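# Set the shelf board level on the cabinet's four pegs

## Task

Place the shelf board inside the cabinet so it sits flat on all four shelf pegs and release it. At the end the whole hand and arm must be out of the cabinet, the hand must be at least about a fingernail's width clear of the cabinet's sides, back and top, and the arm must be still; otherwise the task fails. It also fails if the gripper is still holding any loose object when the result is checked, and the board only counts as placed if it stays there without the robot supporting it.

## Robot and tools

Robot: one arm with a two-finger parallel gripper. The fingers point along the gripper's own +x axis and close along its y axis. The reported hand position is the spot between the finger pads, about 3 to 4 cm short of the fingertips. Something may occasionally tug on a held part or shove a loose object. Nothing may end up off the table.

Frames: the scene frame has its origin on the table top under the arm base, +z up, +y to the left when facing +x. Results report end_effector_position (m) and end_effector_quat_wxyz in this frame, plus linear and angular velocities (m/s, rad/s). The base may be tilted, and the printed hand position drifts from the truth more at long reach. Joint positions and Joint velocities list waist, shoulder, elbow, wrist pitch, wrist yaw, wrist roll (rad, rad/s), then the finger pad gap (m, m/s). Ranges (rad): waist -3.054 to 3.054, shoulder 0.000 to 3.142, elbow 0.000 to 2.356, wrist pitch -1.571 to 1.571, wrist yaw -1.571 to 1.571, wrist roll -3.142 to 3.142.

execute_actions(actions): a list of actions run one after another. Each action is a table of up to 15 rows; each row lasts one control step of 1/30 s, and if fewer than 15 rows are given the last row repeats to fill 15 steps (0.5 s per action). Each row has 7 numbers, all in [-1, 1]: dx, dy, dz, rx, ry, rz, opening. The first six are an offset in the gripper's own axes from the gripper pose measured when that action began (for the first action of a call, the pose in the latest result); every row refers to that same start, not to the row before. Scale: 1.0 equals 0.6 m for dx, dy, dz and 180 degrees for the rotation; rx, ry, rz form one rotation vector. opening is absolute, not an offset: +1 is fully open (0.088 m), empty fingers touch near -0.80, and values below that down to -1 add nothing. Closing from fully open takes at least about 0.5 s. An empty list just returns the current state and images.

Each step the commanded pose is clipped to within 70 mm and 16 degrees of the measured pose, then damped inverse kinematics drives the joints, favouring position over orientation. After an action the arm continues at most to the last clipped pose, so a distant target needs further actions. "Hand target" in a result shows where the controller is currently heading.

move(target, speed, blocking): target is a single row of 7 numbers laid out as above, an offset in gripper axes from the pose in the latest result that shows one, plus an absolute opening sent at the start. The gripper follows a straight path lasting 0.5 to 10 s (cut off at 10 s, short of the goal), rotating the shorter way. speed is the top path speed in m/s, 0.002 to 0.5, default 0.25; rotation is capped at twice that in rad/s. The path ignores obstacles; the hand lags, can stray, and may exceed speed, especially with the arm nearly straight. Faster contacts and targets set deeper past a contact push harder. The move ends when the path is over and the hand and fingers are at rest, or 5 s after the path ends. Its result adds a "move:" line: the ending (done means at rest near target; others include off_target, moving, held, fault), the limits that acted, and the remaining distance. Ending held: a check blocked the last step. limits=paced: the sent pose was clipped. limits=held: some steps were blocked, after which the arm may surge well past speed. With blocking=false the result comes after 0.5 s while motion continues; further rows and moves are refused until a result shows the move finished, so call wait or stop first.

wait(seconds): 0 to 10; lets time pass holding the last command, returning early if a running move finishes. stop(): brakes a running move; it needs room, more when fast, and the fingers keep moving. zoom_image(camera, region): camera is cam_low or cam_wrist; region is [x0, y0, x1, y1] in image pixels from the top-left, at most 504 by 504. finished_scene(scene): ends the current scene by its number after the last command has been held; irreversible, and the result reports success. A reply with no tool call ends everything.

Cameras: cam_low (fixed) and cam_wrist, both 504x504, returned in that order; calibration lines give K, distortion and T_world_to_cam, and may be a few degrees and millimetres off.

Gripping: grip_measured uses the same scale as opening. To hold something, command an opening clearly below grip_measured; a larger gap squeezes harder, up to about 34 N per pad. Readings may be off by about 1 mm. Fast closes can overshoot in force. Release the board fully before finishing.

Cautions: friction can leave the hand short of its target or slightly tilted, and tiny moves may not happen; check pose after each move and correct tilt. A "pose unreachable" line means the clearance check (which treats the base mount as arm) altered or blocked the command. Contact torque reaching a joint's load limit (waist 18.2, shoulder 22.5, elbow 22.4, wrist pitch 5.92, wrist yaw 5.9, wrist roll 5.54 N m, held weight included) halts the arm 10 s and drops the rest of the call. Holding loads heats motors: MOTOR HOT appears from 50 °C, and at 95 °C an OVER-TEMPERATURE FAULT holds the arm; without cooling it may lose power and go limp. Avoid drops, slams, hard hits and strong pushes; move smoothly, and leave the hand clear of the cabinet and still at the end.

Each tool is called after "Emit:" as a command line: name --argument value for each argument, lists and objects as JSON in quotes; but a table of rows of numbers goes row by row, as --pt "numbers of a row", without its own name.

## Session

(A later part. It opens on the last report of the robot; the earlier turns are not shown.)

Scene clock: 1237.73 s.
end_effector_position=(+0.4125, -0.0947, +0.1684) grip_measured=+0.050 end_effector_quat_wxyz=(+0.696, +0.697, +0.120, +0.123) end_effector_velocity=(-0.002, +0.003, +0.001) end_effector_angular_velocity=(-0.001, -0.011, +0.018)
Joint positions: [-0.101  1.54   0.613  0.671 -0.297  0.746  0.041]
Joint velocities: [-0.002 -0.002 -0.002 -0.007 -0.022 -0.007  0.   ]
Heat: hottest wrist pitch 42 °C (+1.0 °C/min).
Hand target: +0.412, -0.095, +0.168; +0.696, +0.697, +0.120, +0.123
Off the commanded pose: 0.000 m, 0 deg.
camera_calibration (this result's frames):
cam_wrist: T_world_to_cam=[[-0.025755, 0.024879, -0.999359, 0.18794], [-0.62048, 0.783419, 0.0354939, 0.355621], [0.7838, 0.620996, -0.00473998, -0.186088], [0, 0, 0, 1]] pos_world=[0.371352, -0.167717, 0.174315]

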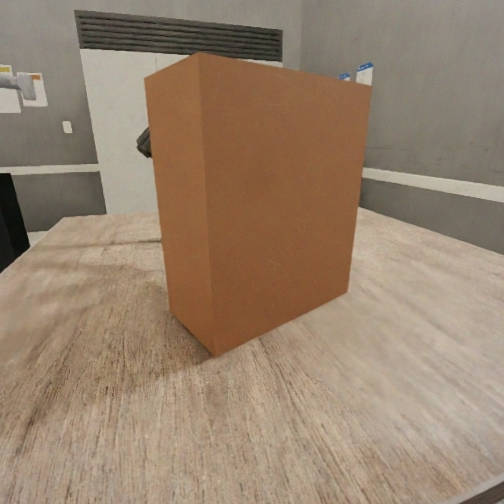

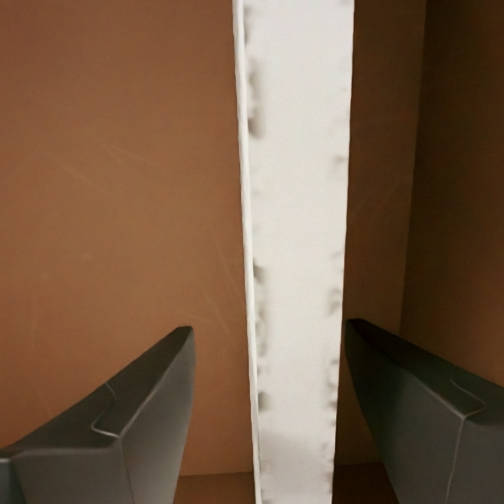

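Emit:
move --target '[-0.3, -0.004, 0.0, 0.0, 0.0, 0.0, 0.05]' --speed 0.12

Scene clock: 1243.43 s.
end_effector_position=(+0.2427, -0.1558, +0.1662) grip_measured=+0.050 end_effector_quat_wxyz=(+0.695, +0.698, +0.122, +0.122) end_effector_velocity=(-0.003, +0.003, -0.000) end_effector_angular_velocity=(+0.008, -0.004, +0.017)
Joint positions: [-0.571  0.602  0.373 -0.11  -0.746  0.592  0.041]
Joint velocities: [-0.007 -0.007 -0.002 -0.022 -0.022 -0.007 -0.   ]
Heat: hottest wrist pitch 41 °C (+0.0 °C/min).
Hand target: +0.242, -0.157, +0.167; +0.697, +0.697, +0.119, +0.123
Off the commanded pose: 0.001 m, 0 deg.
move: done
camera_calibration (this result's frames):
cam_wrist: T_world_to_cam=[[-0.030229, 0.0287603, -0.999129, 0.184513], [-0.620795, 0.782884, 0.0413179, 0.297245], [0.78339, 0.621503, -0.00581153, -0.0147413], [0, 0, 0, 1]] pos_world=[0.201654, -0.228853, 0.171986]

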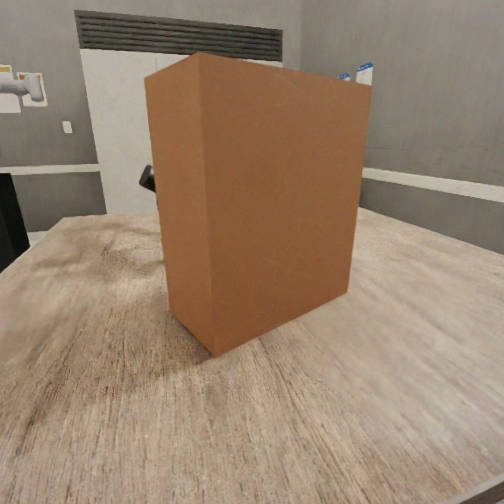

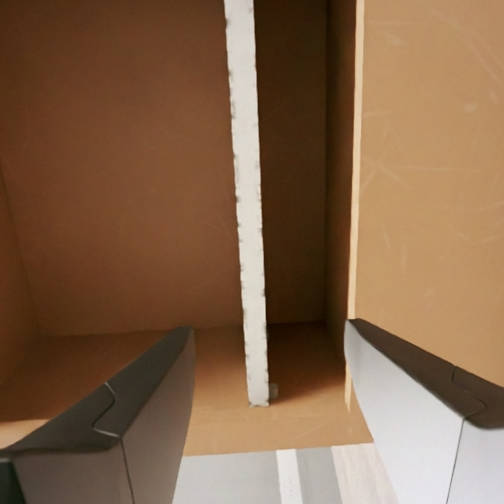

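Emit:
zoom_image --camera "cam_wrist" --region '[180, 300, 380, 460]'

Region (180, 300, 380, 460) of cam_wrist's 504x504 image, scaled by 2.520, with more detail than that image has; it fills the top 403 rows of this view, and the rest is white.

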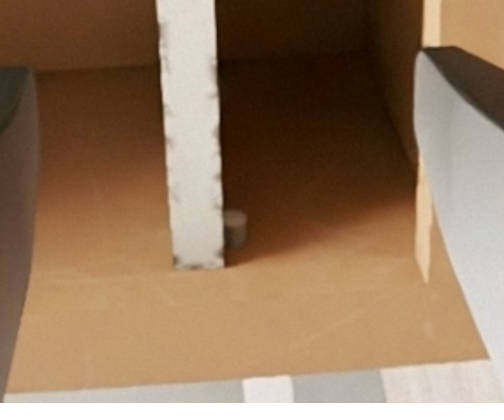

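Emit:
move --target '[0.0, 0.0, 0.0, 0.0, -0.13, 0.0, 0.05]' --speed 0.25

Scene clock: 1258.30 s.
end_effector_position=(+0.2428, -0.1593, +0.1709) grip_measured=+0.050 end_effector_quat_wxyz=(+0.708, +0.706, -0.026, -0.020) end_effector_velocity=(-0.000, -0.000, +0.001) end_effector_angular_velocity=(-0.023, -0.004, -0.005)
Joint positions: [-0.215  0.387  0.104  0.329 -0.126  0.794  0.041]
Joint velocities: [ 0.007 -0.002 -0.002  0.007  0.007 -0.022 -0.   ]
Heat: hottest wrist pitch 39 °C (-3.0 °C/min).
Hand target: +0.243, -0.156, +0.167; +0.706, +0.708, -0.021, -0.022
Off the commanded pose: 0.006 m, 1 deg.
move: done
camera_calibration (this result's frames):
cam_wrist: T_world_to_cam=[[-0.00968678, 0.0306084, -0.999485, 0.1847], [-0.255941, 0.96616, 0.0320684, 0.242023], [0.966644, 0.25612, -0.00152505, -0.116046], [0, 0, 0, 1]] pos_world=[0.175908, -0.209765, 0.176667]

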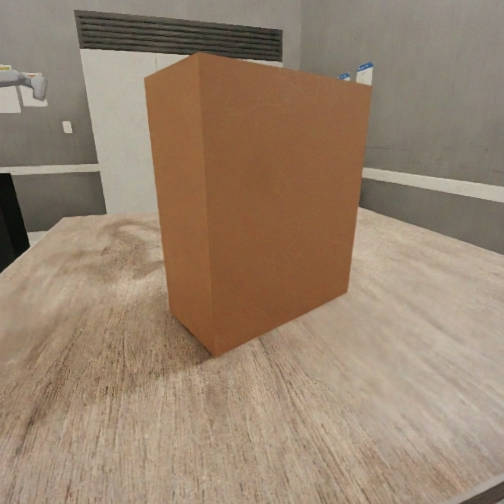

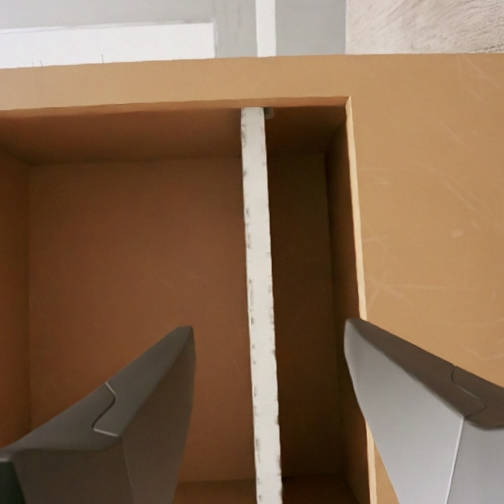

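Emit:
finished_scene --scene 1

The scene is finished: the task was done.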